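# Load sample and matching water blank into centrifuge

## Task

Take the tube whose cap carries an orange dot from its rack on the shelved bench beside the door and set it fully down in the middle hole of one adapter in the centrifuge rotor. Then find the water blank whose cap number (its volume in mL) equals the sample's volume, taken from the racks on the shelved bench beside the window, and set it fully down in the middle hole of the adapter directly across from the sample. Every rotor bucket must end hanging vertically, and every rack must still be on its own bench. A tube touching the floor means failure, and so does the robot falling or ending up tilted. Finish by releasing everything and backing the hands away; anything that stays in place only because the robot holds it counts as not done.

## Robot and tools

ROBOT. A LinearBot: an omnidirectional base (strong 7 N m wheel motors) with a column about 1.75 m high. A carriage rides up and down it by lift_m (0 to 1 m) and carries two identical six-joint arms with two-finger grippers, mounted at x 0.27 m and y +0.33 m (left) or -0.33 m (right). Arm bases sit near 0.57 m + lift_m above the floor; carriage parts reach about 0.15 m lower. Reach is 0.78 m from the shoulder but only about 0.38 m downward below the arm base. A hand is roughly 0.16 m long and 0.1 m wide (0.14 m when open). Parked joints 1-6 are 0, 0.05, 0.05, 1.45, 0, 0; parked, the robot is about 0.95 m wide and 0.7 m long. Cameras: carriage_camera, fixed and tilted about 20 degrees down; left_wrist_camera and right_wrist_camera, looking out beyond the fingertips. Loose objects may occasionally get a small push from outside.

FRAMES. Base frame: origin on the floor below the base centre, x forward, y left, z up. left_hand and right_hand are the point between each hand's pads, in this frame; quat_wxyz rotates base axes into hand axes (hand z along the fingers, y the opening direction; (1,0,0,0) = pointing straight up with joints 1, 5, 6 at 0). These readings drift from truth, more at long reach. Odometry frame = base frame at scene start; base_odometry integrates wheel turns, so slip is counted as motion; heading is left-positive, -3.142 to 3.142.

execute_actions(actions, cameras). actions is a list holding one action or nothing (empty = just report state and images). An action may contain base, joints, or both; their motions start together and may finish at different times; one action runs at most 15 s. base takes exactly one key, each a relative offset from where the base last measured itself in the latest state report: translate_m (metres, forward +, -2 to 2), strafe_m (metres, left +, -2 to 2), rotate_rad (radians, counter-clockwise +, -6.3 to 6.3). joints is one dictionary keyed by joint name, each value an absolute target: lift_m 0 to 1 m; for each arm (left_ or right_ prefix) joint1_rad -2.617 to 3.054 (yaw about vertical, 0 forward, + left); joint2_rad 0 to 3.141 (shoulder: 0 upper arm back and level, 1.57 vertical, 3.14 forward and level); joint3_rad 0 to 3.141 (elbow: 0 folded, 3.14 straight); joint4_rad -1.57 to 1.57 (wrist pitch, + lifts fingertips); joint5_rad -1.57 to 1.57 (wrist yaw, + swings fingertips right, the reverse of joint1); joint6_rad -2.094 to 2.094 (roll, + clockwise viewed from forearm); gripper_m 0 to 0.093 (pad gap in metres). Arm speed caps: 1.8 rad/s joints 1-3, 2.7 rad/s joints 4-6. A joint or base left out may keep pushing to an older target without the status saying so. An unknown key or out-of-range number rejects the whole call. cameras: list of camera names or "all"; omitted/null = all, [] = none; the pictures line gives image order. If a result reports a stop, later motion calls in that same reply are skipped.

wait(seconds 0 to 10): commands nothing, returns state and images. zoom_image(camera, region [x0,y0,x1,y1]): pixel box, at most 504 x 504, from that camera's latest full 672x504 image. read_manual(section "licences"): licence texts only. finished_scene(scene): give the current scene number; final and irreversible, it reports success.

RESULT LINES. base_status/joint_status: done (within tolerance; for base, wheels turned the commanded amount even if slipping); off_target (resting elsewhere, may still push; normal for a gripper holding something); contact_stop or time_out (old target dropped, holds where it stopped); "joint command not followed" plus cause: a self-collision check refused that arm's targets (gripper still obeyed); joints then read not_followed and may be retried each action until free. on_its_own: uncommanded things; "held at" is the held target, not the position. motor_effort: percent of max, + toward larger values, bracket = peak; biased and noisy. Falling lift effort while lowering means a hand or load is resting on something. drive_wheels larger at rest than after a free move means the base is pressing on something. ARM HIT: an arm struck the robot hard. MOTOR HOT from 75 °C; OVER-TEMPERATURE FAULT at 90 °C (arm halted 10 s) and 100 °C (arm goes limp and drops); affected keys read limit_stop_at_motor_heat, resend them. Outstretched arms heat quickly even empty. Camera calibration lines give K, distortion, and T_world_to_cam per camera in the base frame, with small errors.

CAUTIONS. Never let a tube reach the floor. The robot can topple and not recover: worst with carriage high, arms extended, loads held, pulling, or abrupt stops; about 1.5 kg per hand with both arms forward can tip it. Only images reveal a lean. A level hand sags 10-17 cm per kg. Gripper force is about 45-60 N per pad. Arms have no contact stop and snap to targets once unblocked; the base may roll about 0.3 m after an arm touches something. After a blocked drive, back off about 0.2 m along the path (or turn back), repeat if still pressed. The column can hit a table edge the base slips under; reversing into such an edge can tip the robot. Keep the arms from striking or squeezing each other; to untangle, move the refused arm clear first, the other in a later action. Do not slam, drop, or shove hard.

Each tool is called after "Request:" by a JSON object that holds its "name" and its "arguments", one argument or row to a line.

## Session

Request:
{"name": "execute_actions", "arguments": {
  "actions": [],
  "cameras": ["carriage_camera"]
}}

Scene clock: 0.00 s.
base_odometry: x=+0.000 y=+0.000 heading=+0.000 (m, m, rad; odometry frame)
base_status: not commanded
joint_positions: lift_m=+0.300 left_joint1_rad=+0.008 left_joint2_rad=+0.022 left_joint3_rad=+0.072 left_joint4_rad=+1.416 left_joint5_rad=-0.013 left_joint6_rad=-0.031 left_gripper_m=+0.095 right_joint1_rad=-0.005 right_joint2_rad=+0.057 right_joint3_rad=+0.054 right_joint4_rad=+1.493 right_joint5_rad=-0.017 right_joint6_rad=+0.007 right_gripper_m=+0.094
joint_status: not commanded
motor_effort: lift_m=+34 drive_wheels=+1 (%)
left_hand: x=+0.2823 y=+0.3381 z=+1.3010 quat_wxyz=(+0.999, -0.008, +0.052, -0.011) (m; base frame)
right_hand: x=+0.2800 y=-0.3327 z=+1.2980 quat_wxyz=(+0.999, -0.008, +0.040, +0.001) (m; base frame)
pictures: carriage_camera
camera_calibration (this result's frames):
carriage_camera: T_world_to_cam=[[-0.00764682, -0.999965, 0.00350381, -0.00469722], [-0.291192, -0.00112532, -0.956664, 1.28211], [0.956634, -0.00833572, -0.291173, 0.193473], [0, 0, 0, 1]] pos_world=[0.18822, -0.00164153, 1.2829]
Images, in order (width x height): carriage_camera 672x504.

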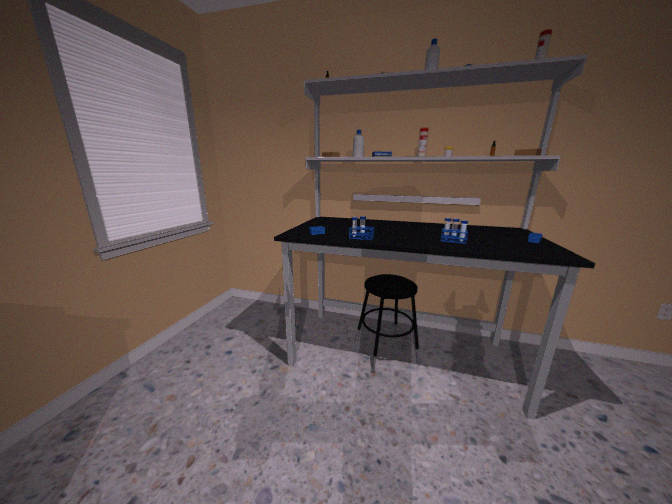

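Request:
{"name": "execute_actions", "arguments": {
  "actions": [
    {"base":{"rotate_rad":-1.85},"joints":{"lift_m":0.5}}
  ],
  "cameras": ["carriage_camera"]
}}

Request:
{"name": "execute_actions", "arguments": {
  "actions": [
    {"base":{"rotate_rad":-1.57}}
  ],
  "cameras": ["carriage_camera"]
}}

Scene clock: 12.20 s.
base_odometry: x=+0.000 y=+0.000 heading=-1.850 (m, m, rad; odometry frame)
base_status: done
joint_positions: lift_m=+0.500 left_joint1_rad=+0.008 left_joint2_rad=+0.022 left_joint3_rad=+0.072 left_joint4_rad=+1.416 left_joint5_rad=-0.013 left_joint6_rad=-0.031 left_gripper_m=+0.095 right_joint1_rad=-0.005 right_joint2_rad=+0.057 right_joint3_rad=+0.054 right_joint4_rad=+1.493 right_joint5_rad=-0.017 right_joint6_rad=+0.007 right_gripper_m=+0.094
joint_status: all done
motor_effort: lift_m=+33(39) drive_wheels=+6(17) (%)
left_hand: x=+0.2824 y=+0.3381 z=+1.5006 quat_wxyz=(+0.999, -0.008, +0.053, -0.011) (m; base frame)
right_hand: x=+0.2801 y=-0.3327 z=+1.4976 quat_wxyz=(+0.999, -0.008, +0.040, +0.001) (m; base frame)
pictures: carriage_camera
camera_calibration (this result's frames):
carriage_camera: T_world_to_cam=[[-0.00764682, -0.999965, 0.00350381, -0.00539662], [-0.291192, -0.00112532, -0.956664, 1.47307], [0.956634, -0.00833572, -0.291173, 0.251595], [0, 0, 0, 1]] pos_world=[0.18822, -0.00164153, 1.48251]
Images, in order (width x height): carriage_camera 672x504.

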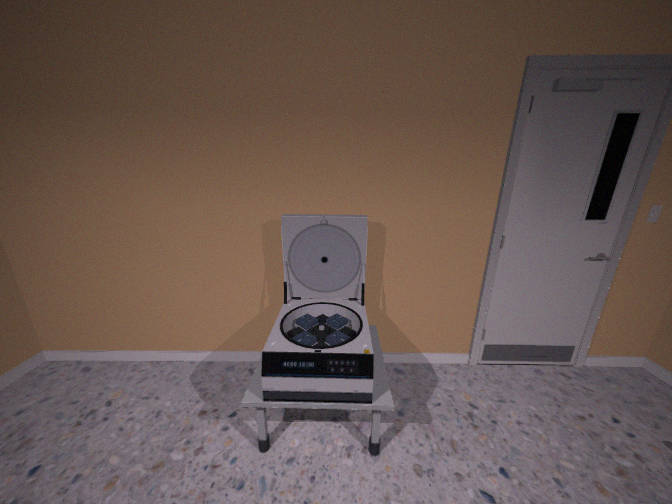

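Scene clock: 15.30 s.
base_odometry: x=+0.000 y=+0.000 heading=+2.864 (m, m, rad; odometry frame)
base_status: done
joint_positions: lift_m=+0.500 left_joint1_rad=+0.008 left_joint2_rad=+0.022 left_joint3_rad=+0.072 left_joint4_rad=+1.415 left_joint5_rad=-0.013 left_joint6_rad=-0.031 left_gripper_m=+0.095 right_joint1_rad=-0.005 right_joint2_rad=+0.057 right_joint3_rad=+0.054 right_joint4_rad=+1.493 right_joint5_rad=-0.017 right_joint6_rad=+0.007 right_gripper_m=+0.094
joint_status: not commanded
motor_effort: lift_m=+35(34) drive_wheels=+6(11) (%)
left_hand: x=+0.2825 y=+0.3381 z=+1.5005 quat_wxyz=(+0.999, -0.008, +0.053, -0.011) (m; base frame)
right_hand: x=+0.2801 y=-0.3327 z=+1.4976 quat_wxyz=(+0.999, -0.008, +0.040, +0.001) (m; base frame)
pictures: carriage_camera
camera_calibration (this result's frames):
carriage_camera: T_world_to_cam=[[-0.00764682, -0.999965, 0.00350381, -0.00539662], [-0.291192, -0.00112532, -0.956664, 1.47307], [0.956634, -0.00833572, -0.291173, 0.251595], [0, 0, 0, 1]] pos_world=[0.18822, -0.00164153, 1.48251]
Images, in order (width x height): carriage_camera 672x504.

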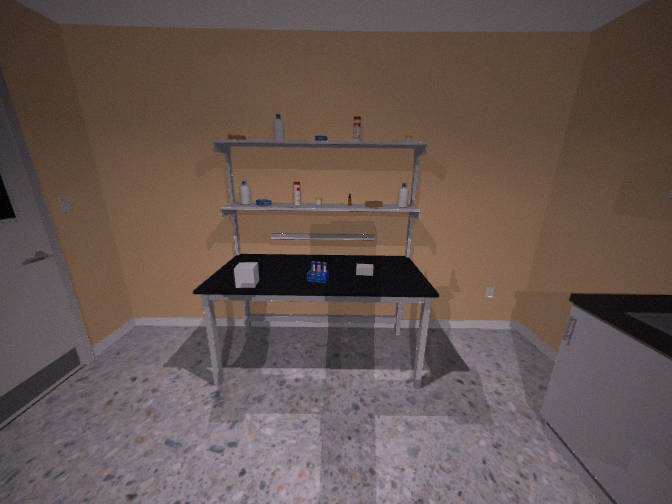

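Request:
{"name": "execute_actions", "arguments": {
  "actions": [
    {"base":{"translate_m":1.25},"joints":{"lift_m":0.42,"left_joint1_rad":0,"left_joint2_rad":1.9,"left_joint3_rad":1.42,"left_joint4_rad":-1.09,"left_joint5_rad":0,"left_joint6_rad":0,"left_gripper_m":0.05}}
  ],
  "cameras": []
}}

Request:
{"name": "execute_actions", "arguments": {
  "actions": [
    {"base":{"strafe_m":-0.245}}
  ],
  "cameras": ["carriage_camera","left_wrist_camera"]
}}

Scene clock: 34.03 s.
base_odometry: x=-1.202 y=+0.344 heading=+2.863 (m, m, rad; odometry frame)
base_status: done
joint_positions: lift_m=+0.420 left_joint1_rad=+0.008 left_joint2_rad=+1.894 left_joint3_rad=+1.392 left_joint4_rad=-1.082 left_joint5_rad=-0.004 left_joint6_rad=-0.005 left_gripper_m=+0.050 right_joint1_rad=-0.005 right_joint2_rad=+0.057 right_joint3_rad=+0.054 right_joint4_rad=+1.493 right_joint5_rad=-0.017 right_joint6_rad=+0.007 right_gripper_m=+0.094
joint_status: all done
motor_effort: lift_m=+36(35) drive_wheels=-6(19) (%)
left_hand: x=+0.6031 y=+0.3392 z=+1.0373 quat_wxyz=(-0.006, -0.007, +1.000, +0.002) (m; base frame)
right_hand: x=+0.2801 y=-0.3327 z=+1.4176 quat_wxyz=(+0.999, -0.008, +0.040, +0.001) (m; base frame)
pictures: none
No camera images: the call's "cameras" was empty. Leave "cameras" out to get every camera's image.

Scene clock: 36.30 s.
base_odometry: x=-1.135 y=+0.580 heading=+2.863 (m, m, rad; odometry frame)
base_status: done
joint_positions: lift_m=+0.420 left_joint1_rad=+0.004 left_joint2_rad=+1.894 left_joint3_rad=+1.392 left_joint4_rad=-1.082 left_joint5_rad=-0.004 left_joint6_rad=-0.005 left_gripper_m=+0.050 right_joint1_rad=-0.005 right_joint2_rad=+0.057 right_joint3_rad=+0.054 right_joint4_rad=+1.493 right_joint5_rad=-0.017 right_joint6_rad=+0.007 right_gripper_m=+0.094
joint_status: not commanded
motor_effort: lift_m=+33(34) drive_wheels=-2(12) (%)
left_hand: x=+0.6032 y=+0.3378 z=+1.0373 quat_wxyz=(-0.006, -0.005, +1.000, +0.002) (m; base frame)
right_hand: x=+0.2801 y=-0.3327 z=+1.4176 quat_wxyz=(+0.999, -0.008, +0.040, +0.001) (m; base frame)
pictures: carriage_camera, left_wrist_camera
camera_calibration (this result's frames):
carriage_camera: T_world_to_cam=[[-0.00764682, -0.999965, 0.00350381, -0.00511614], [-0.291192, -0.00112532, -0.956664, 1.39649], [0.956634, -0.00833572, -0.291173, 0.228287], [0, 0, 0, 1]] pos_world=[0.18822, -0.00164153, 1.40246]
left_wrist_camera: T_world_to_cam=[[-0.0173738, -0.999186, -0.0364132, 0.38886], [-0.831239, -0.00580444, 0.555884, -0.063735], [-0.555643, 0.0399259, -0.830462, 1.30954], [0, 0, 0, 1]] pos_world=[0.681415, 0.335889, 1.13711]
Images, in order (width x height): carriage_camera 672x504, left_wrist_camera 672x504.

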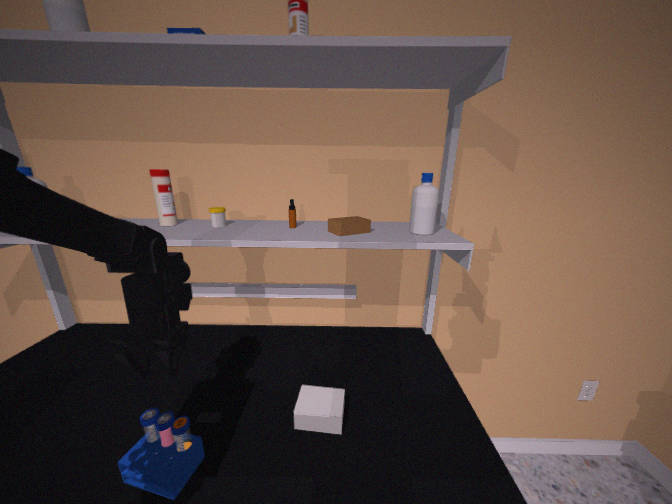

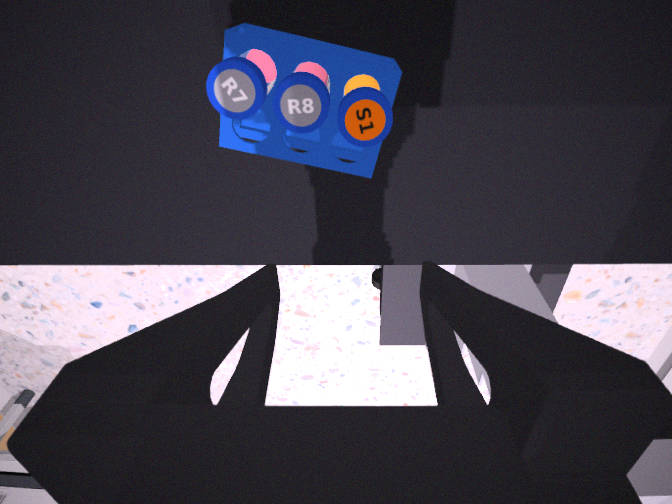

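Request:
{"name": "execute_actions", "arguments": {
  "actions": [
    {"base":{"translate_m":0.016},"joints":{"lift_m":0.32,"left_joint6_rad":1.75}}
  ],
  "cameras": ["left_wrist_camera"]
}}

Scene clock: 49.27 s.
base_odometry: x=-1.150 y=+0.584 heading=+2.863 (m, m, rad; odometry frame)
base_status: done
joint_positions: lift_m=+0.320 left_joint1_rad=+0.004 left_joint2_rad=+1.895 left_joint3_rad=+1.407 left_joint4_rad=-1.084 left_joint5_rad=-0.004 left_joint6_rad=+1.744 left_gripper_m=+0.050 right_joint1_rad=-0.005 right_joint2_rad=+0.057 right_joint3_rad=+0.054 right_joint4_rad=+1.493 right_joint5_rad=-0.017 right_joint6_rad=+0.007 right_gripper_m=+0.094
joint_status: all done
motor_effort: lift_m=+34(33) drive_wheels=+5(6) (%)
left_hand: x=+0.6072 y=+0.3379 z=+0.9407 quat_wxyz=(-0.002, +0.764, +0.645, +0.001) (m; base frame)
right_hand: x=+0.2801 y=-0.3327 z=+1.3176 quat_wxyz=(+0.999, -0.008, +0.040, +0.001) (m; base frame)
pictures: left_wrist_camera
camera_calibration (this result's frames):
left_wrist_camera: T_world_to_cam=[[-0.980586, 0.193613, -0.0310555, 0.562294], [0.145171, 0.823265, 0.548781, -0.872982], [0.131818, 0.533619, -0.835389, 0.651954], [0, 0, 0, 1]] pos_world=[0.59217, 0.261932, 1.04117]
Images, in order (width x height): left_wrist_camera 672x504.

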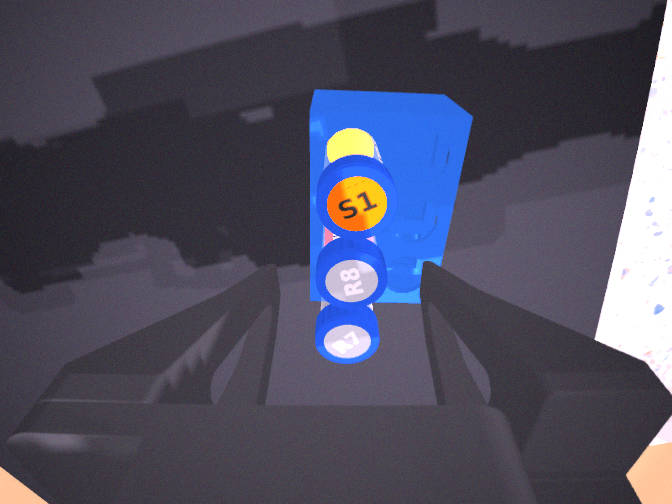

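Request:
{"name": "execute_actions", "arguments": {
  "actions": []
}}

Scene clock: 81.97 s.
base_odometry: x=-1.150 y=+0.584 heading=+2.863 (m, m, rad; odometry frame)
base_status: done
joint_positions: lift_m=+0.320 left_joint1_rad=+0.004 left_joint2_rad=+1.895 left_joint3_rad=+1.407 left_joint4_rad=-1.084 left_joint5_rad=-0.004 left_joint6_rad=+1.744 left_gripper_m=+0.050 right_joint1_rad=-0.005 right_joint2_rad=+0.057 right_joint3_rad=+0.054 right_joint4_rad=+1.493 right_joint5_rad=-0.017 right_joint6_rad=+0.007 right_gripper_m=+0.094
joint_status: all done
motor_effort: lift_m=+34(33) drive_wheels=+5(6) (%)
left_hand: x=+0.6072 y=+0.3379 z=+0.9407 quat_wxyz=(-0.002, +0.764, +0.645, +0.001) (m; base frame)
right_hand: x=+0.2801 y=-0.3327 z=+1.3176 quat_wxyz=(+0.999, -0.008, +0.040, +0.001) (m; base frame)
pictures: carriage_camera, left_wrist_camera, right_wrist_camera
camera_calibration (this result's frames):
carriage_camera: T_world_to_cam=[[-0.00764682, -0.999965, 0.00350381, -0.00476584], [-0.291192, -0.00112532, -0.956664, 1.30085], [0.956634, -0.00833572, -0.291173, 0.199176], [0, 0, 0, 1]] pos_world=[0.18822, -0.00164153, 1.30248]
left_wrist_camera: T_world_to_cam=[[-0.980586, 0.193613, -0.0310555, 0.562294], [0.145171, 0.823265, 0.548781, -0.872982], [0.131818, 0.533619, -0.835389, 0.651954], [0, 0, 0, 1]] pos_world=[0.59217, 0.261932, 1.04117]
right_wrist_camera: T_world_to_cam=[[0.0731596, -0.997222, 0.0140101, -0.362675], [0.764548, 0.0470585, -0.642846, 0.656575], [0.640401, 0.0577418, 0.765867, -1.04681], [0, 0, 0, 1]] pos_world=[0.194929, -0.33212, 1.22888]
Images, in order (width x height): carriage_camera 672x504, left_wrist_camera 672x504, right_wrist_camera 672x504.

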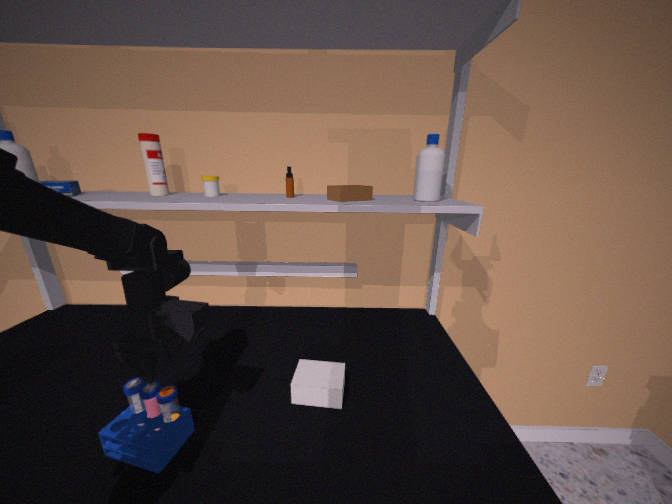

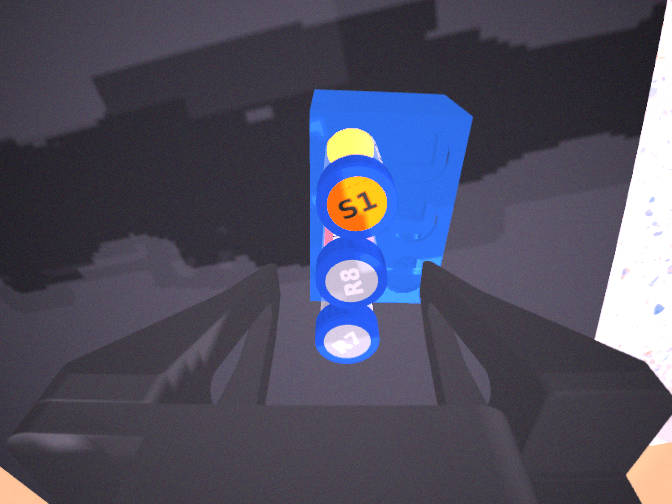

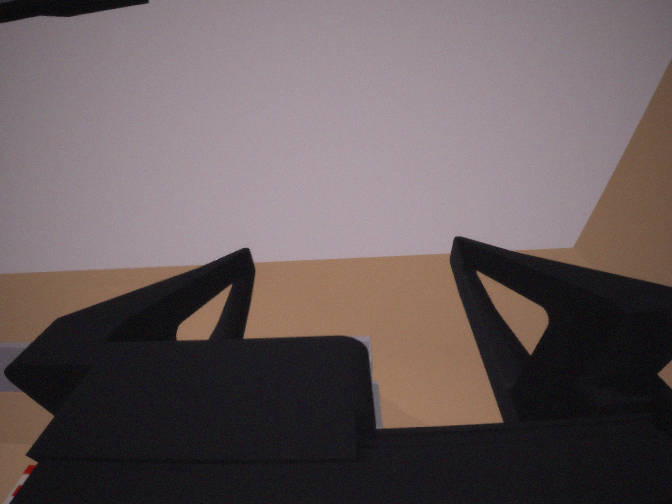

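Request:
{"name": "execute_actions", "arguments": {
  "actions": [
    {"base":{"strafe_m":-0.005},"joints":{"lift_m":0.295}}
  ],
  "cameras": []
}}

Request:
{"name": "execute_actions", "arguments": {
  "actions": [
    {"base":{"translate_m":-0.003},"joints":{"lift_m":0.285}}
  ],
  "cameras": ["left_wrist_camera"]
}}

Scene clock: 91.87 s.
base_odometry: x=-1.149 y=+0.589 heading=+2.863 (m, m, rad; odometry frame)
base_status: done
joint_positions: lift_m=+0.295 left_joint1_rad=+0.004 left_joint2_rad=+1.899 left_joint3_rad=+1.407 left_joint4_rad=-1.084 left_joint5_rad=-0.004 left_joint6_rad=+1.744 left_gripper_m=+0.050 right_joint1_rad=-0.005 right_joint2_rad=+0.057 right_joint3_rad=+0.054 right_joint4_rad=+1.493 right_joint5_rad=-0.017 right_joint6_rad=+0.007 right_gripper_m=+0.094
joint_status: all done
motor_effort: lift_m=+35(36) drive_wheels=+4(7) (%)
left_hand: x=+0.6068 y=+0.3375 z=+0.9143 quat_wxyz=(-0.003, +0.764, +0.645, -0.001) (m; base frame)
right_hand: x=+0.2802 y=-0.3328 z=+1.2926 quat_wxyz=(+0.999, -0.008, +0.040, +0.001) (m; base frame)
pictures: none
No camera images: the call's "cameras" was empty. Leave "cameras" out to get every camera's image.

Scene clock: 92.37 s.
base_odometry: x=-1.146 y=+0.588 heading=+2.864 (m, m, rad; odometry frame)
base_status: done
joint_positions: lift_m=+0.285 left_joint1_rad=+0.004 left_joint2_rad=+1.899 left_joint3_rad=+1.407 left_joint4_rad=-1.086 left_joint5_rad=-0.004 left_joint6_rad=+1.744 left_gripper_m=+0.050 right_joint1_rad=-0.005 right_joint2_rad=+0.057 right_joint3_rad=+0.054 right_joint4_rad=+1.493 right_joint5_rad=-0.017 right_joint6_rad=+0.007 right_gripper_m=+0.094
joint_status: all done
motor_effort: lift_m=+36(38) drive_wheels=-3(6) (%)
left_hand: x=+0.6065 y=+0.3375 z=+0.9044 quat_wxyz=(-0.004, +0.764, +0.645, -0.001) (m; base frame)
right_hand: x=+0.2800 y=-0.3328 z=+1.2825 quat_wxyz=(+0.999, -0.008, +0.040, +0.001) (m; base frame)
pictures: left_wrist_camera
camera_calibration (this result's frames):
left_wrist_camera: T_world_to_cam=[[-0.98061, 0.194349, -0.0251504, 0.55489], [0.149143, 0.823375, 0.54755, -0.854002], [0.127124, 0.533182, -0.836395, 0.625812], [0, 0, 0, 1]] pos_world=[0.591943, 0.26165, 1.00499]
Images, in order (width x height): left_wrist_camera 672x504.

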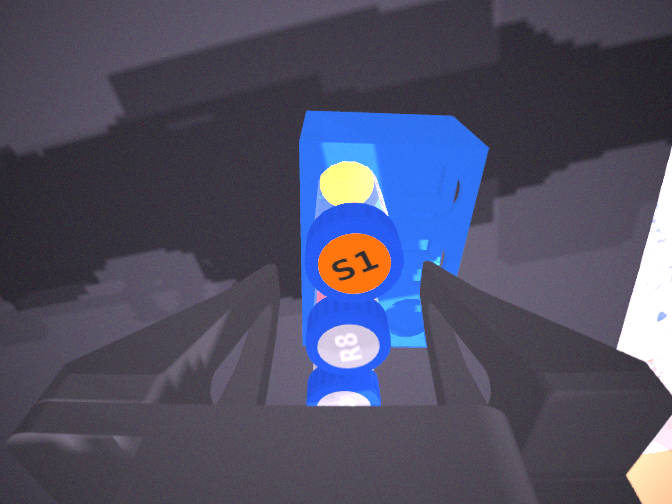

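Request:
{"name": "execute_actions", "arguments": {
  "actions": [
    {"joints":{"lift_m":0.266}}
  ],
  "cameras": ["left_wrist_camera"]
}}

Request:
{"name": "execute_actions", "arguments": {
  "actions": [
    {"joints":{"left_gripper_m":0.025}}
  ],
  "cameras": []
}}

Request:
{"name": "execute_actions", "arguments": {
  "actions": [
    {"joints":{"lift_m":0.43}}
  ],
  "cameras": ["left_wrist_camera","carriage_camera"]
}}

Scene clock: 101.73 s.
base_odometry: x=-1.146 y=+0.588 heading=+2.864 (m, m, rad; odometry frame)
base_status: not commanded
joint_positions: lift_m=+0.266 left_joint1_rad=+0.004 left_joint2_rad=+1.898 left_joint3_rad=+1.407 left_joint4_rad=-1.086 left_joint5_rad=-0.004 left_joint6_rad=+1.744 left_gripper_m=+0.050 right_joint1_rad=-0.005 right_joint2_rad=+0.057 right_joint3_rad=+0.054 right_joint4_rad=+1.493 right_joint5_rad=-0.017 right_joint6_rad=+0.007 right_gripper_m=+0.094
joint_status: all done
motor_effort: lift_m=+34(37) drive_wheels=-2(3) (%)
left_hand: x=+0.6064 y=+0.3375 z=+0.8858 quat_wxyz=(-0.003, +0.764, +0.645, -0.001) (m; base frame)
right_hand: x=+0.2800 y=-0.3328 z=+1.2636 quat_wxyz=(+0.999, -0.008, +0.040, +0.001) (m; base frame)
pictures: left_wrist_camera
camera_calibration (this result's frames):
left_wrist_camera: T_world_to_cam=[[-0.980591, 0.194349, -0.025898, 0.555047], [0.148725, 0.823373, 0.547666, -0.84367], [0.127762, 0.533184, -0.836296, 0.609795], [0, 0, 0, 1]] pos_world=[0.59184, 0.26165, 0.986393]
Images, in order (width x height): left_wrist_camera 672x504.

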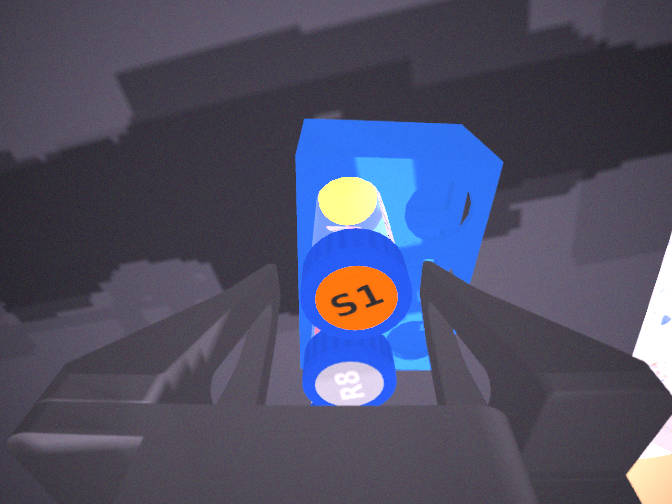

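Scene clock: 102.23 s.
base_odometry: x=-1.146 y=+0.588 heading=+2.864 (m, m, rad; odometry frame)
base_status: not commanded
joint_positions: lift_m=+0.266 left_joint1_rad=+0.004 left_joint2_rad=+1.898 left_joint3_rad=+1.407 left_joint4_rad=-1.086 left_joint5_rad=-0.004 left_joint6_rad=+1.744 left_gripper_m=+0.032 right_joint1_rad=-0.005 right_joint2_rad=+0.057 right_joint3_rad=+0.054 right_joint4_rad=+1.493 right_joint5_rad=-0.017 right_joint6_rad=+0.007 right_gripper_m=+0.094
joint_status: left_gripper_m off_target (ended at +0.032, target +0.025)
motor_effort: lift_m=+34(34) drive_wheels=-2(2) (%)
left_hand: x=+0.6064 y=+0.3375 z=+0.8858 quat_wxyz=(-0.003, +0.764, +0.645, -0.001) (m; base frame)
right_hand: x=+0.2800 y=-0.3328 z=+1.2636 quat_wxyz=(+0.999, -0.008, +0.040, +0.001) (m; base frame)
pictures: none
No camera images: the call's "cameras" was empty. Leave "cameras" out to get every camera's image.

Scene clock: 103.43 s.
base_odometry: x=-1.146 y=+0.588 heading=+2.864 (m, m, rad; odometry frame)
base_status: not commanded
joint_positions: lift_m=+0.430 left_joint1_rad=+0.004 left_joint2_rad=+1.896 left_joint3_rad=+1.407 left_joint4_rad=-1.087 left_joint5_rad=-0.004 left_joint6_rad=+1.744 left_gripper_m=+0.032 right_joint1_rad=-0.005 right_joint2_rad=+0.057 right_joint3_rad=+0.054 right_joint4_rad=+1.493 right_joint5_rad=-0.017 right_joint6_rad=+0.007 right_gripper_m=+0.094
joint_status: all done
motor_effort: lift_m=+34(40) drive_wheels=-2(2) (%)
left_hand: x=+0.6064 y=+0.3375 z=+1.0504 quat_wxyz=(-0.003, +0.764, +0.645, -0.001) (m; base frame)
right_hand: x=+0.2800 y=-0.3327 z=+1.4276 quat_wxyz=(+0.999, -0.008, +0.040, +0.001) (m; base frame)
pictures: carriage_camera, left_wrist_camera
camera_calibration (this result's frames):
carriage_camera: T_world_to_cam=[[-0.00764682, -0.999965, 0.00350381, -0.00515129], [-0.291192, -0.00112532, -0.956664, 1.40609], [0.956634, -0.00833572, -0.291173, 0.231207], [0, 0, 0, 1]] pos_world=[0.18822, -0.00164153, 1.41249]
left_wrist_camera: T_world_to_cam=[[-0.98056, 0.194349, -0.0270194, 0.560462], [0.148098, 0.823371, 0.547839, -0.933574], [0.128719, 0.533187, -0.836148, 0.746648], [0, 0, 0, 1]] pos_world=[0.591719, 0.261649, 1.1509]
Images, in order (width x height): carriage_camera 672x504, left_wrist_camera 672x504.

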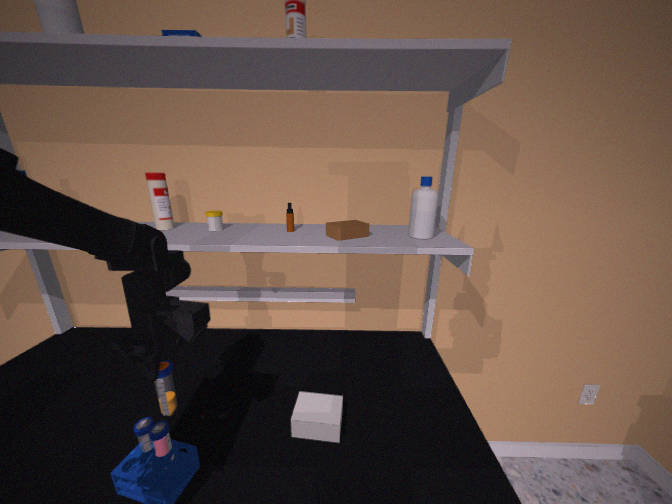

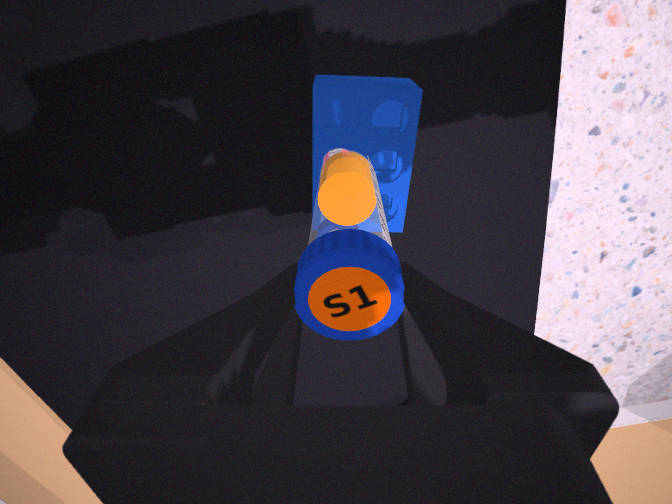

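Request:
{"name": "execute_actions", "arguments": {
  "actions": [
    {"base":{"translate_m":-1.8},"joints":{"left_joint1_rad":-0.5,"left_joint2_rad":1.6,"left_joint3_rad":1.5,"left_joint4_rad":-1.47,"left_joint6_rad":0.6}}
  ],
  "cameras": ["carriage_camera"]
}}

Request:
{"name": "execute_actions", "arguments": {
  "actions": [
    {"base":{"rotate_rad":-3.1416},"joints":{"right_joint2_rad":1.6,"right_joint3_rad":1.5,"right_joint4_rad":-1.47,"right_gripper_m":0.05,"lift_m":0.5}}
  ],
  "cameras": ["carriage_camera"]
}}

Scene clock: 132.23 s.
base_odometry: x=+0.585 y=+0.094 heading=+2.863 (m, m, rad; odometry frame)
base_status: done
joint_positions: lift_m=+0.430 left_joint1_rad=-0.495 left_joint2_rad=+1.590 left_joint3_rad=+1.491 left_joint4_rad=-1.455 left_joint5_rad=+0.001 left_joint6_rad=+0.606 left_gripper_m=+0.032 right_joint1_rad=-0.005 right_joint2_rad=+0.057 right_joint3_rad=+0.054 right_joint4_rad=+1.493 right_joint5_rad=-0.017 right_joint6_rad=+0.007 right_gripper_m=+0.094
joint_status: all done
motor_effort: lift_m=+34(34) drive_wheels=-1(12) (%)
left_hand: x=+0.5040 y=+0.2029 z=+1.1618 quat_wxyz=(+0.008, +0.523, +0.852, +0.000) (m; base frame)
right_hand: x=+0.2801 y=-0.3327 z=+1.4276 quat_wxyz=(+0.999, -0.008, +0.040, +0.001) (m; base frame)
pictures: carriage_camera
camera_calibration (this result's frames):
carriage_camera: T_world_to_cam=[[-0.00764682, -0.999965, 0.00350381, -0.00515129], [-0.291192, -0.00112532, -0.956664, 1.40609], [0.956634, -0.00833572, -0.291173, 0.231207], [0, 0, 0, 1]] pos_world=[0.18822, -0.00164153, 1.41249]
Images, in order (width x height): carriage_camera 672x504.

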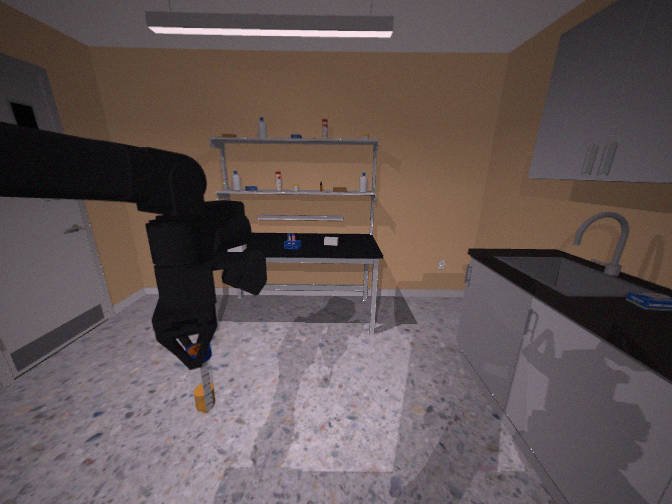

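Scene clock: 136.50 s.
base_odometry: x=+0.585 y=+0.094 heading=-0.278 (m, m, rad; odometry frame)
base_status: done
joint_positions: lift_m=+0.500 left_joint1_rad=-0.495 left_joint2_rad=+1.591 left_joint3_rad=+1.491 left_joint4_rad=-1.460 left_joint5_rad=+0.000 left_joint6_rad=+0.606 left_gripper_m=+0.032 right_joint1_rad=-0.005 right_joint2_rad=+1.606 right_joint3_rad=+1.474 right_joint4_rad=-1.457 right_joint5_rad=-0.017 right_joint6_rad=+0.007 right_gripper_m=+0.050
joint_status: all done
motor_effort: lift_m=+33(43) drive_wheels=+7(18) (%)
left_hand: x=+0.5032 y=+0.2036 z=+1.2317 quat_wxyz=(+0.006, +0.523, +0.852, +0.001) (m; base frame)
right_hand: x=+0.5344 y=-0.3342 z=+1.2236 quat_wxyz=(-0.009, +0.006, +1.000, +0.008) (m; base frame)
pictures: carriage_camera
camera_calibration (this result's frames):
carriage_camera: T_world_to_cam=[[-0.00764682, -0.999965, 0.00350381, -0.00539675], [-0.291192, -0.00112532, -0.956664, 1.4731], [0.956634, -0.00833572, -0.291173, 0.251605], [0, 0, 0, 1]] pos_world=[0.18822, -0.00164153, 1.48255]
Images, in order (width x height): carriage_camera 672x504.

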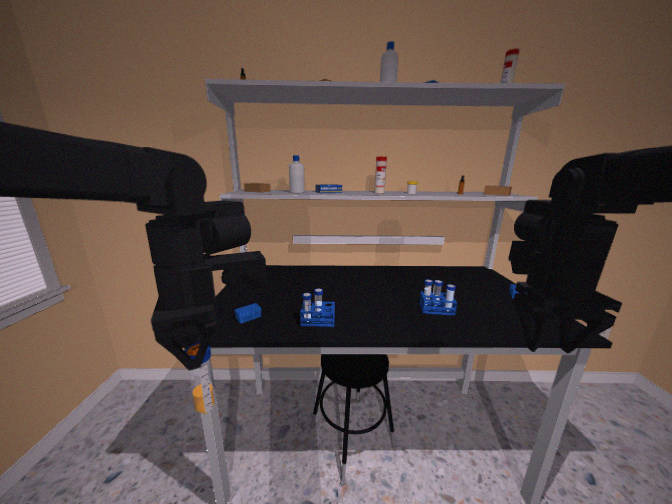

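Request:
{"name": "zoom_image", "arguments": {
  "camera": "carriage_camera",
  "region": [160,335,250,425]
}}

Request:
{"name": "zoom_image", "arguments": {
  "camera": "carriage_camera",
  "region": [290,270,470,360]
}}

Region (160, 335, 250, 425) of carriage_camera's 672x504 image, scaled by 5.600, with more detail than that image has.

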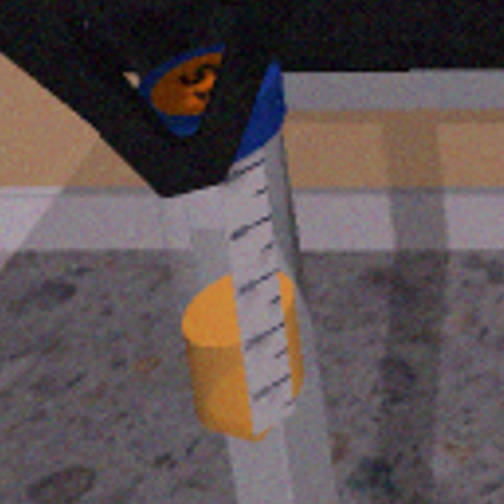

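Region (290, 270, 470, 360) of carriage_camera's 672x504 image, scaled by 2.800, with more detail than that image has.

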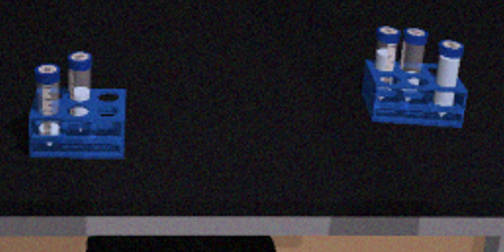

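Request:
{"name": "execute_actions", "arguments": {
  "actions": [
    {"base":{"strafe_m":-0.125},"joints":{"left_joint1_rad":0.4,"left_joint2_rad":1.4,"left_joint3_rad":1.4,"left_joint4_rad":-1.56,"left_joint6_rad":0,"right_joint1_rad":0,"right_joint2_rad":1.9,"right_joint3_rad":1.42,"right_joint4_rad":-1.08,"right_joint5_rad":0,"right_joint6_rad":0}}
  ],
  "cameras": []
}}

Request:
{"name": "execute_actions", "arguments": {
  "actions": [
    {"base":{"translate_m":0.5}}
  ],
  "cameras": ["carriage_camera","right_wrist_camera"]
}}

Scene clock: 181.13 s.
base_odometry: x=+0.551 y=-0.026 heading=-0.279 (m, m, rad; odometry frame)
base_status: done
joint_positions: lift_m=+0.500 left_joint1_rad=+0.393 left_joint2_rad=+1.395 left_joint3_rad=+1.418 left_joint4_rad=-1.545 left_joint5_rad=-0.001 left_joint6_rad=+0.006 left_gripper_m=+0.032 right_joint1_rad=-0.005 right_joint2_rad=+1.905 right_joint3_rad=+1.436 right_joint4_rad=-1.088 right_joint5_rad=-0.004 right_joint6_rad=+0.004 right_gripper_m=+0.050
joint_status: all done
motor_effort: lift_m=+33(34) drive_wheels=-6(12) (%)
left_hand: x=+0.4706 y=+0.4237 z=+1.2581 quat_wxyz=(+0.024, -0.192, +0.981, +0.005) (m; base frame)
right_hand: x=+0.6145 y=-0.3368 z=+1.1246 quat_wxyz=(+0.007, +0.004, +1.000, +0.002) (m; base frame)
pictures: none
No camera images: the call's "cameras" was empty. Leave "cameras" out to get every camera's image.

Scene clock: 184.23 s.
base_odometry: x=+1.031 y=-0.164 heading=-0.279 (m, m, rad; odometry frame)
base_status: done
joint_positions: lift_m=+0.500 left_joint1_rad=+0.393 left_joint2_rad=+1.395 left_joint3_rad=+1.418 left_joint4_rad=-1.547 left_joint5_rad=-0.001 left_joint6_rad=+0.006 left_gripper_m=+0.032 right_joint1_rad=-0.005 right_joint2_rad=+1.905 right_joint3_rad=+1.436 right_joint4_rad=-1.087 right_joint5_rad=-0.003 right_joint6_rad=+0.004 right_gripper_m=+0.050
joint_status: not commanded
motor_effort: lift_m=+33(33) drive_wheels=-5(11) (%)
left_hand: x=+0.4702 y=+0.4235 z=+1.2581 quat_wxyz=(+0.023, -0.192, +0.981, +0.005) (m; base frame)
right_hand: x=+0.6147 y=-0.3369 z=+1.1246 quat_wxyz=(+0.007, +0.004, +1.000, +0.002) (m; base frame)
pictures: carriage_camera, right_wrist_camera
camera_calibration (this result's frames):
carriage_camera: T_world_to_cam=[[-0.00764682, -0.999965, 0.00350381, -0.00539675], [-0.291192, -0.00112532, -0.956664, 1.4731], [0.956634, -0.00833572, -0.291173, 0.251605], [0, 0, 0, 1]] pos_world=[0.18822, -0.00164153, 1.48255]
right_wrist_camera: T_world_to_cam=[[-0.0788232, -0.996862, -0.00726564, -0.271102], [-0.821774, 0.0608494, 0.566555, -0.103441], [-0.564335, 0.0506284, -0.823992, 1.41305], [0, 0, 0, 1]] pos_world=[0.691061, -0.335497, 1.22098]
Images, in order (width x height): carriage_camera 672x504, right_wrist_camera 672x504.

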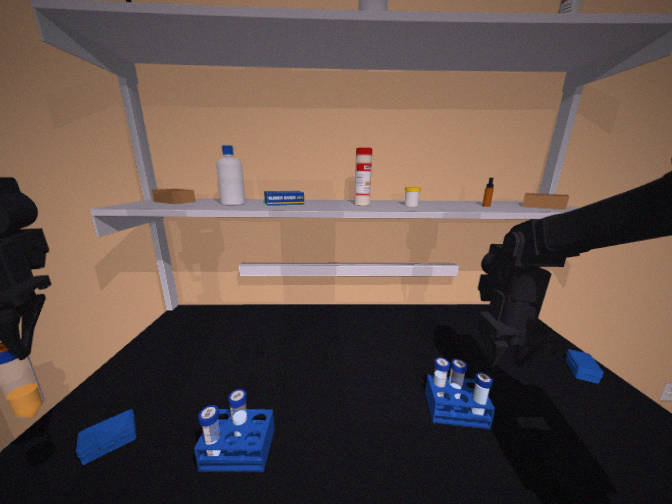

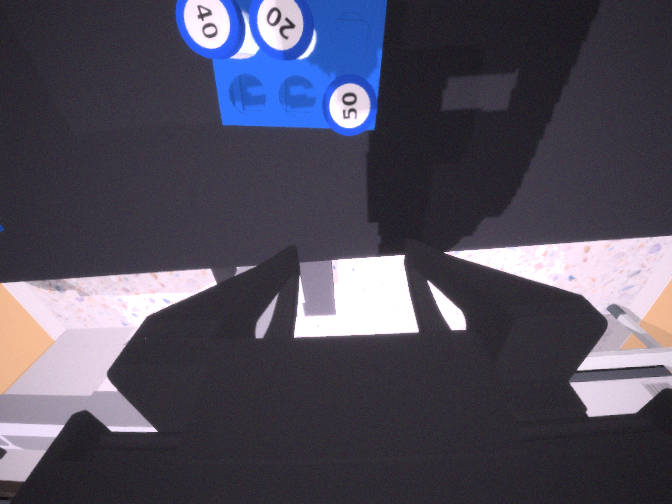

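Request:
{"name": "execute_actions", "arguments": {
  "actions": [
    {"base":{"translate_m":0.10},"joints":{"right_joint6_rad":1.57}}
  ],
  "cameras": []
}}

Request:
{"name": "execute_actions", "arguments": {
  "actions": [
    {"base":{"strafe_m":0.03},"joints":{"lift_m":0.45}}
  ],
  "cameras": ["carriage_camera","right_wrist_camera"]
}}

Scene clock: 199.63 s.
base_odometry: x=+1.127 y=-0.192 heading=-0.280 (m, m, rad; odometry frame)
base_status: done
joint_positions: lift_m=+0.500 left_joint1_rad=+0.393 left_joint2_rad=+1.395 left_joint3_rad=+1.418 left_joint4_rad=-1.548 left_joint5_rad=-0.001 left_joint6_rad=+0.006 left_gripper_m=+0.032 right_joint1_rad=-0.005 right_joint2_rad=+1.905 right_joint3_rad=+1.436 right_joint4_rad=-1.085 right_joint5_rad=-0.003 right_joint6_rad=+1.561 right_gripper_m=+0.050
joint_status: all done
motor_effort: lift_m=+34(34) drive_wheels=-4(15) (%)
left_hand: x=+0.4699 y=+0.4234 z=+1.2581 quat_wxyz=(+0.022, -0.192, +0.981, +0.005) (m; base frame)
right_hand: x=+0.6151 y=-0.3369 z=+1.1246 quat_wxyz=(+0.005, +0.705, +0.709, +0.007) (m; base frame)
pictures: none
No camera images: the call's "cameras" was empty. Leave "cameras" out to get every camera's image.

Scene clock: 200.73 s.
base_odometry: x=+1.136 y=-0.163 heading=-0.280 (m, m, rad; odometry frame)
base_status: done
joint_positions: lift_m=+0.450 left_joint1_rad=+0.393 left_joint2_rad=+1.395 left_joint3_rad=+1.418 left_joint4_rad=-1.549 left_joint5_rad=+0.000 left_joint6_rad=+0.006 left_gripper_m=+0.032 right_joint1_rad=-0.004 right_joint2_rad=+1.901 right_joint3_rad=+1.436 right_joint4_rad=-1.084 right_joint5_rad=-0.003 right_joint6_rad=+1.561 right_gripper_m=+0.050
joint_status: all done
motor_effort: lift_m=+35(33) drive_wheels=+5(12) (%)
left_hand: x=+0.4698 y=+0.4232 z=+1.2080 quat_wxyz=(+0.022, -0.192, +0.981, +0.004) (m; base frame)
right_hand: x=+0.6157 y=-0.3366 z=+1.0761 quat_wxyz=(+0.007, +0.705, +0.709, +0.009) (m; base frame)
pictures: carriage_camera, right_wrist_camera
camera_calibration (this result's frames):
carriage_camera: T_world_to_cam=[[-0.00764682, -0.999965, 0.00350381, -0.00522133], [-0.291192, -0.00112532, -0.956664, 1.42521], [0.956634, -0.00833572, -0.291173, 0.237028], [0, 0, 0, 1]] pos_world=[0.18822, -0.00164153, 1.43248]
right_wrist_camera: T_world_to_cam=[[-0.997648, 0.0638277, -0.0249899, 0.670686], [0.0374382, 0.812786, 0.581358, -0.366977], [0.0574182, 0.579055, -0.813264, 1.15716], [0, 0, 0, 1]] pos_world=[0.616406, -0.414592, 1.17118]
Images, in order (width x height): carriage_camera 672x504, right_wrist_camera 672x504.

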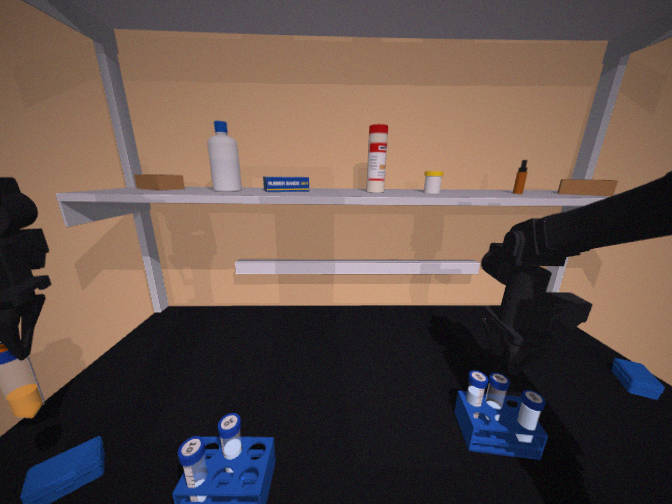

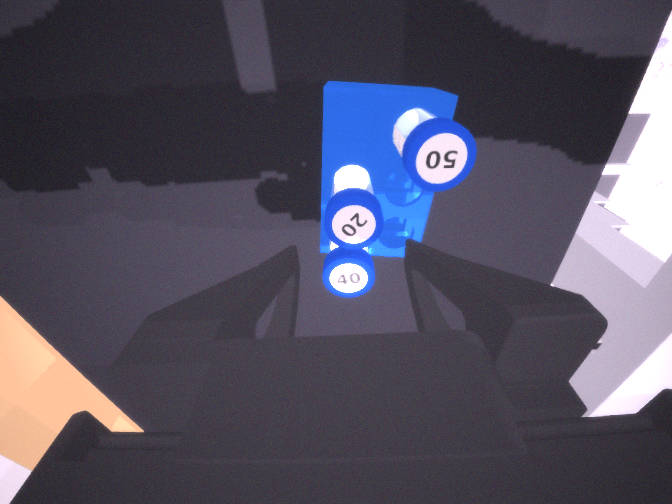

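Request:
{"name": "execute_actions", "arguments": {
  "actions": [
    {"joints":{"lift_m":0.413}}
  ],
  "cameras": ["right_wrist_camera"]
}}

Scene clock: 209.53 s.
base_odometry: x=+1.136 y=-0.163 heading=-0.280 (m, m, rad; odometry frame)
base_status: not commanded
joint_positions: lift_m=+0.413 left_joint1_rad=+0.393 left_joint2_rad=+1.397 left_joint3_rad=+1.418 left_joint4_rad=-1.549 left_joint5_rad=+0.000 left_joint6_rad=+0.006 left_gripper_m=+0.032 right_joint1_rad=-0.004 right_joint2_rad=+1.901 right_joint3_rad=+1.436 right_joint4_rad=-1.084 right_joint5_rad=-0.003 right_joint6_rad=+1.561 right_gripper_m=+0.050
joint_status: all done
motor_effort: lift_m=+33(34) drive_wheels=+4(4) (%)
left_hand: x=+0.4699 y=+0.4233 z=+1.1707 quat_wxyz=(+0.021, -0.192, +0.981, +0.004) (m; base frame)
right_hand: x=+0.6157 y=-0.3366 z=+1.0388 quat_wxyz=(+0.007, +0.705, +0.709, +0.009) (m; base frame)
pictures: right_wrist_camera
camera_calibration (this result's frames):
right_wrist_camera: T_world_to_cam=[[-0.997657, 0.0638277, -0.0246092, 0.669419], [0.03766, 0.812785, 0.581345, -0.345431], [0.057108, 0.579057, -0.813285, 1.12705], [0, 0, 0, 1]] pos_world=[0.616496, -0.414592, 1.1339]
Images, in order (width x height): right_wrist_camera 672x504.

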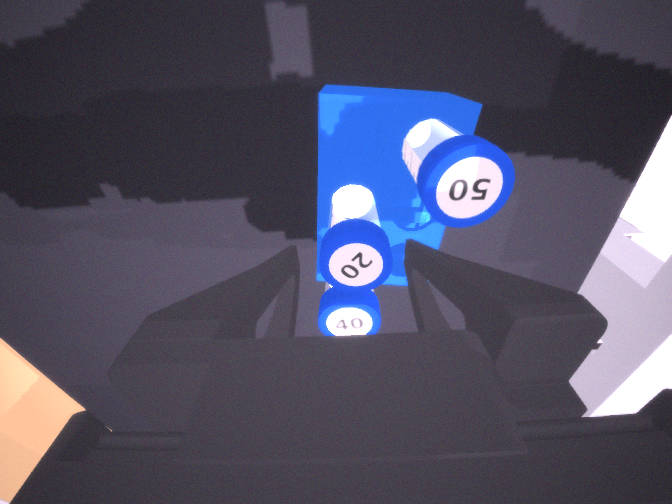

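Request:
{"name": "execute_actions", "arguments": {
  "actions": [
    {"joints":{"lift_m":0.397}}
  ],
  "cameras": ["right_wrist_camera"]
}}

Request:
{"name": "execute_actions", "arguments": {
  "actions": [
    {"joints":{"right_gripper_m":0.025}}
  ],
  "cameras": []
}}

Request:
{"name": "execute_actions", "arguments": {
  "actions": [
    {"joints":{"lift_m":0.55}}
  ],
  "cameras": ["right_wrist_camera","carriage_camera"]
}}

Scene clock: 221.90 s.
base_odometry: x=+1.136 y=-0.163 heading=-0.280 (m, m, rad; odometry frame)
base_status: not commanded
joint_positions: lift_m=+0.397 left_joint1_rad=+0.393 left_joint2_rad=+1.397 left_joint3_rad=+1.418 left_joint4_rad=-1.550 left_joint5_rad=+0.000 left_joint6_rad=+0.006 left_gripper_m=+0.032 right_joint1_rad=-0.004 right_joint2_rad=+1.901 right_joint3_rad=+1.436 right_joint4_rad=-1.083 right_joint5_rad=-0.003 right_joint6_rad=+1.561 right_gripper_m=+0.050
joint_status: all done
motor_effort: lift_m=+36(36) drive_wheels=+4(4) (%)
left_hand: x=+0.4697 y=+0.4232 z=+1.1546 quat_wxyz=(+0.021, -0.192, +0.981, +0.004) (m; base frame)
right_hand: x=+0.6159 y=-0.3365 z=+1.0228 quat_wxyz=(+0.007, +0.705, +0.709, +0.009) (m; base frame)
pictures: right_wrist_camera
camera_calibration (this result's frames):
right_wrist_camera: T_world_to_cam=[[-0.997663, 0.0634471, -0.0253706, 0.669857], [0.0369064, 0.812801, 0.581371, -0.33579], [0.0575075, 0.579076, -0.813243, 1.11365], [0, 0, 0, 1]] pos_world=[0.616641, -0.414456, 1.11788]
Images, in order (width x height): right_wrist_camera 672x504.

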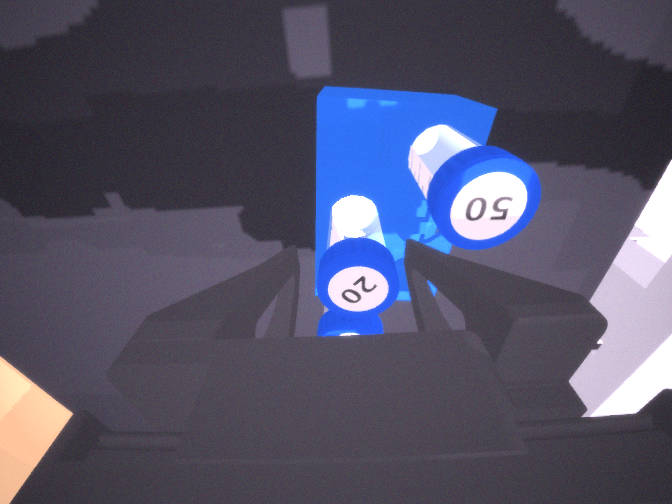

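Scene clock: 222.40 s.
base_odometry: x=+1.136 y=-0.163 heading=-0.280 (m, m, rad; odometry frame)
base_status: not commanded
joint_positions: lift_m=+0.397 left_joint1_rad=+0.393 left_joint2_rad=+1.397 left_joint3_rad=+1.418 left_joint4_rad=-1.550 left_joint5_rad=+0.000 left_joint6_rad=+0.006 left_gripper_m=+0.032 right_joint1_rad=-0.004 right_joint2_rad=+1.901 right_joint3_rad=+1.436 right_joint4_rad=-1.085 right_joint5_rad=-0.003 right_joint6_rad=+1.561 right_gripper_m=+0.031
joint_status: right_gripper_m off_target (ended at +0.031, target +0.025)
motor_effort: lift_m=+34(35) drive_wheels=+4(4) (%)
left_hand: x=+0.4697 y=+0.4232 z=+1.1546 quat_wxyz=(+0.021, -0.192, +0.981, +0.004) (m; base frame)
right_hand: x=+0.6154 y=-0.3366 z=+1.0228 quat_wxyz=(+0.007, +0.705, +0.709, +0.008) (m; base frame)
pictures: none
No camera images: the call's "cameras" was empty. Leave "cameras" out to get every camera's image.

Scene clock: 223.53 s.
base_odometry: x=+1.136 y=-0.163 heading=-0.280 (m, m, rad; odometry frame)
base_status: not commanded
joint_positions: lift_m=+0.550 left_joint1_rad=+0.393 left_joint2_rad=+1.397 left_joint3_rad=+1.418 left_joint4_rad=-1.550 left_joint5_rad=+0.000 left_joint6_rad=+0.006 left_gripper_m=+0.032 right_joint1_rad=-0.004 right_joint2_rad=+1.900 right_joint3_rad=+1.436 right_joint4_rad=-1.085 right_joint5_rad=-0.003 right_joint6_rad=+1.561 right_gripper_m=+0.031
joint_status: all done
motor_effort: lift_m=+34(40) drive_wheels=+4(4) (%)
left_hand: x=+0.4696 y=+0.4231 z=+1.3077 quat_wxyz=(+0.020, -0.192, +0.981, +0.004) (m; base frame)
right_hand: x=+0.6156 y=-0.3366 z=+1.1763 quat_wxyz=(+0.007, +0.705, +0.709, +0.009) (m; base frame)
pictures: carriage_camera, right_wrist_camera
camera_calibration (this result's frames):
carriage_camera: T_world_to_cam=[[-0.00764682, -0.999965, 0.00350381, -0.00557195], [-0.291192, -0.00112532, -0.956664, 1.52094], [0.956634, -0.00833572, -0.291173, 0.266165], [0, 0, 0, 1]] pos_world=[0.18822, -0.00164153, 1.53255]
right_wrist_camera: T_world_to_cam=[[-0.997648, 0.0638277, -0.0249899, 0.673116], [0.0374382, 0.812786, 0.581358, -0.425223], [0.0574182, 0.579055, -0.813264, 1.23864], [0, 0, 0, 1]] pos_world=[0.616332, -0.414592, 1.27137]
Images, in order (width x height): carriage_camera 672x504, right_wrist_camera 672x504.

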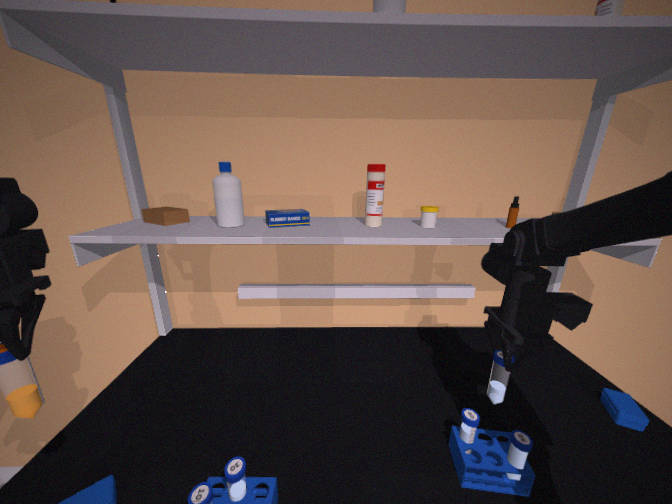

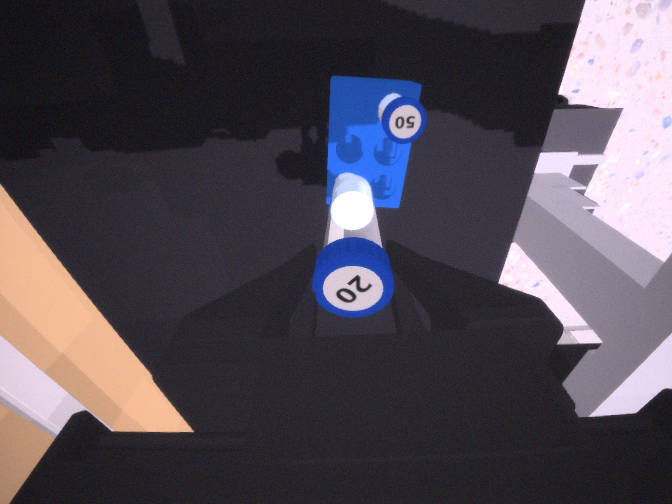

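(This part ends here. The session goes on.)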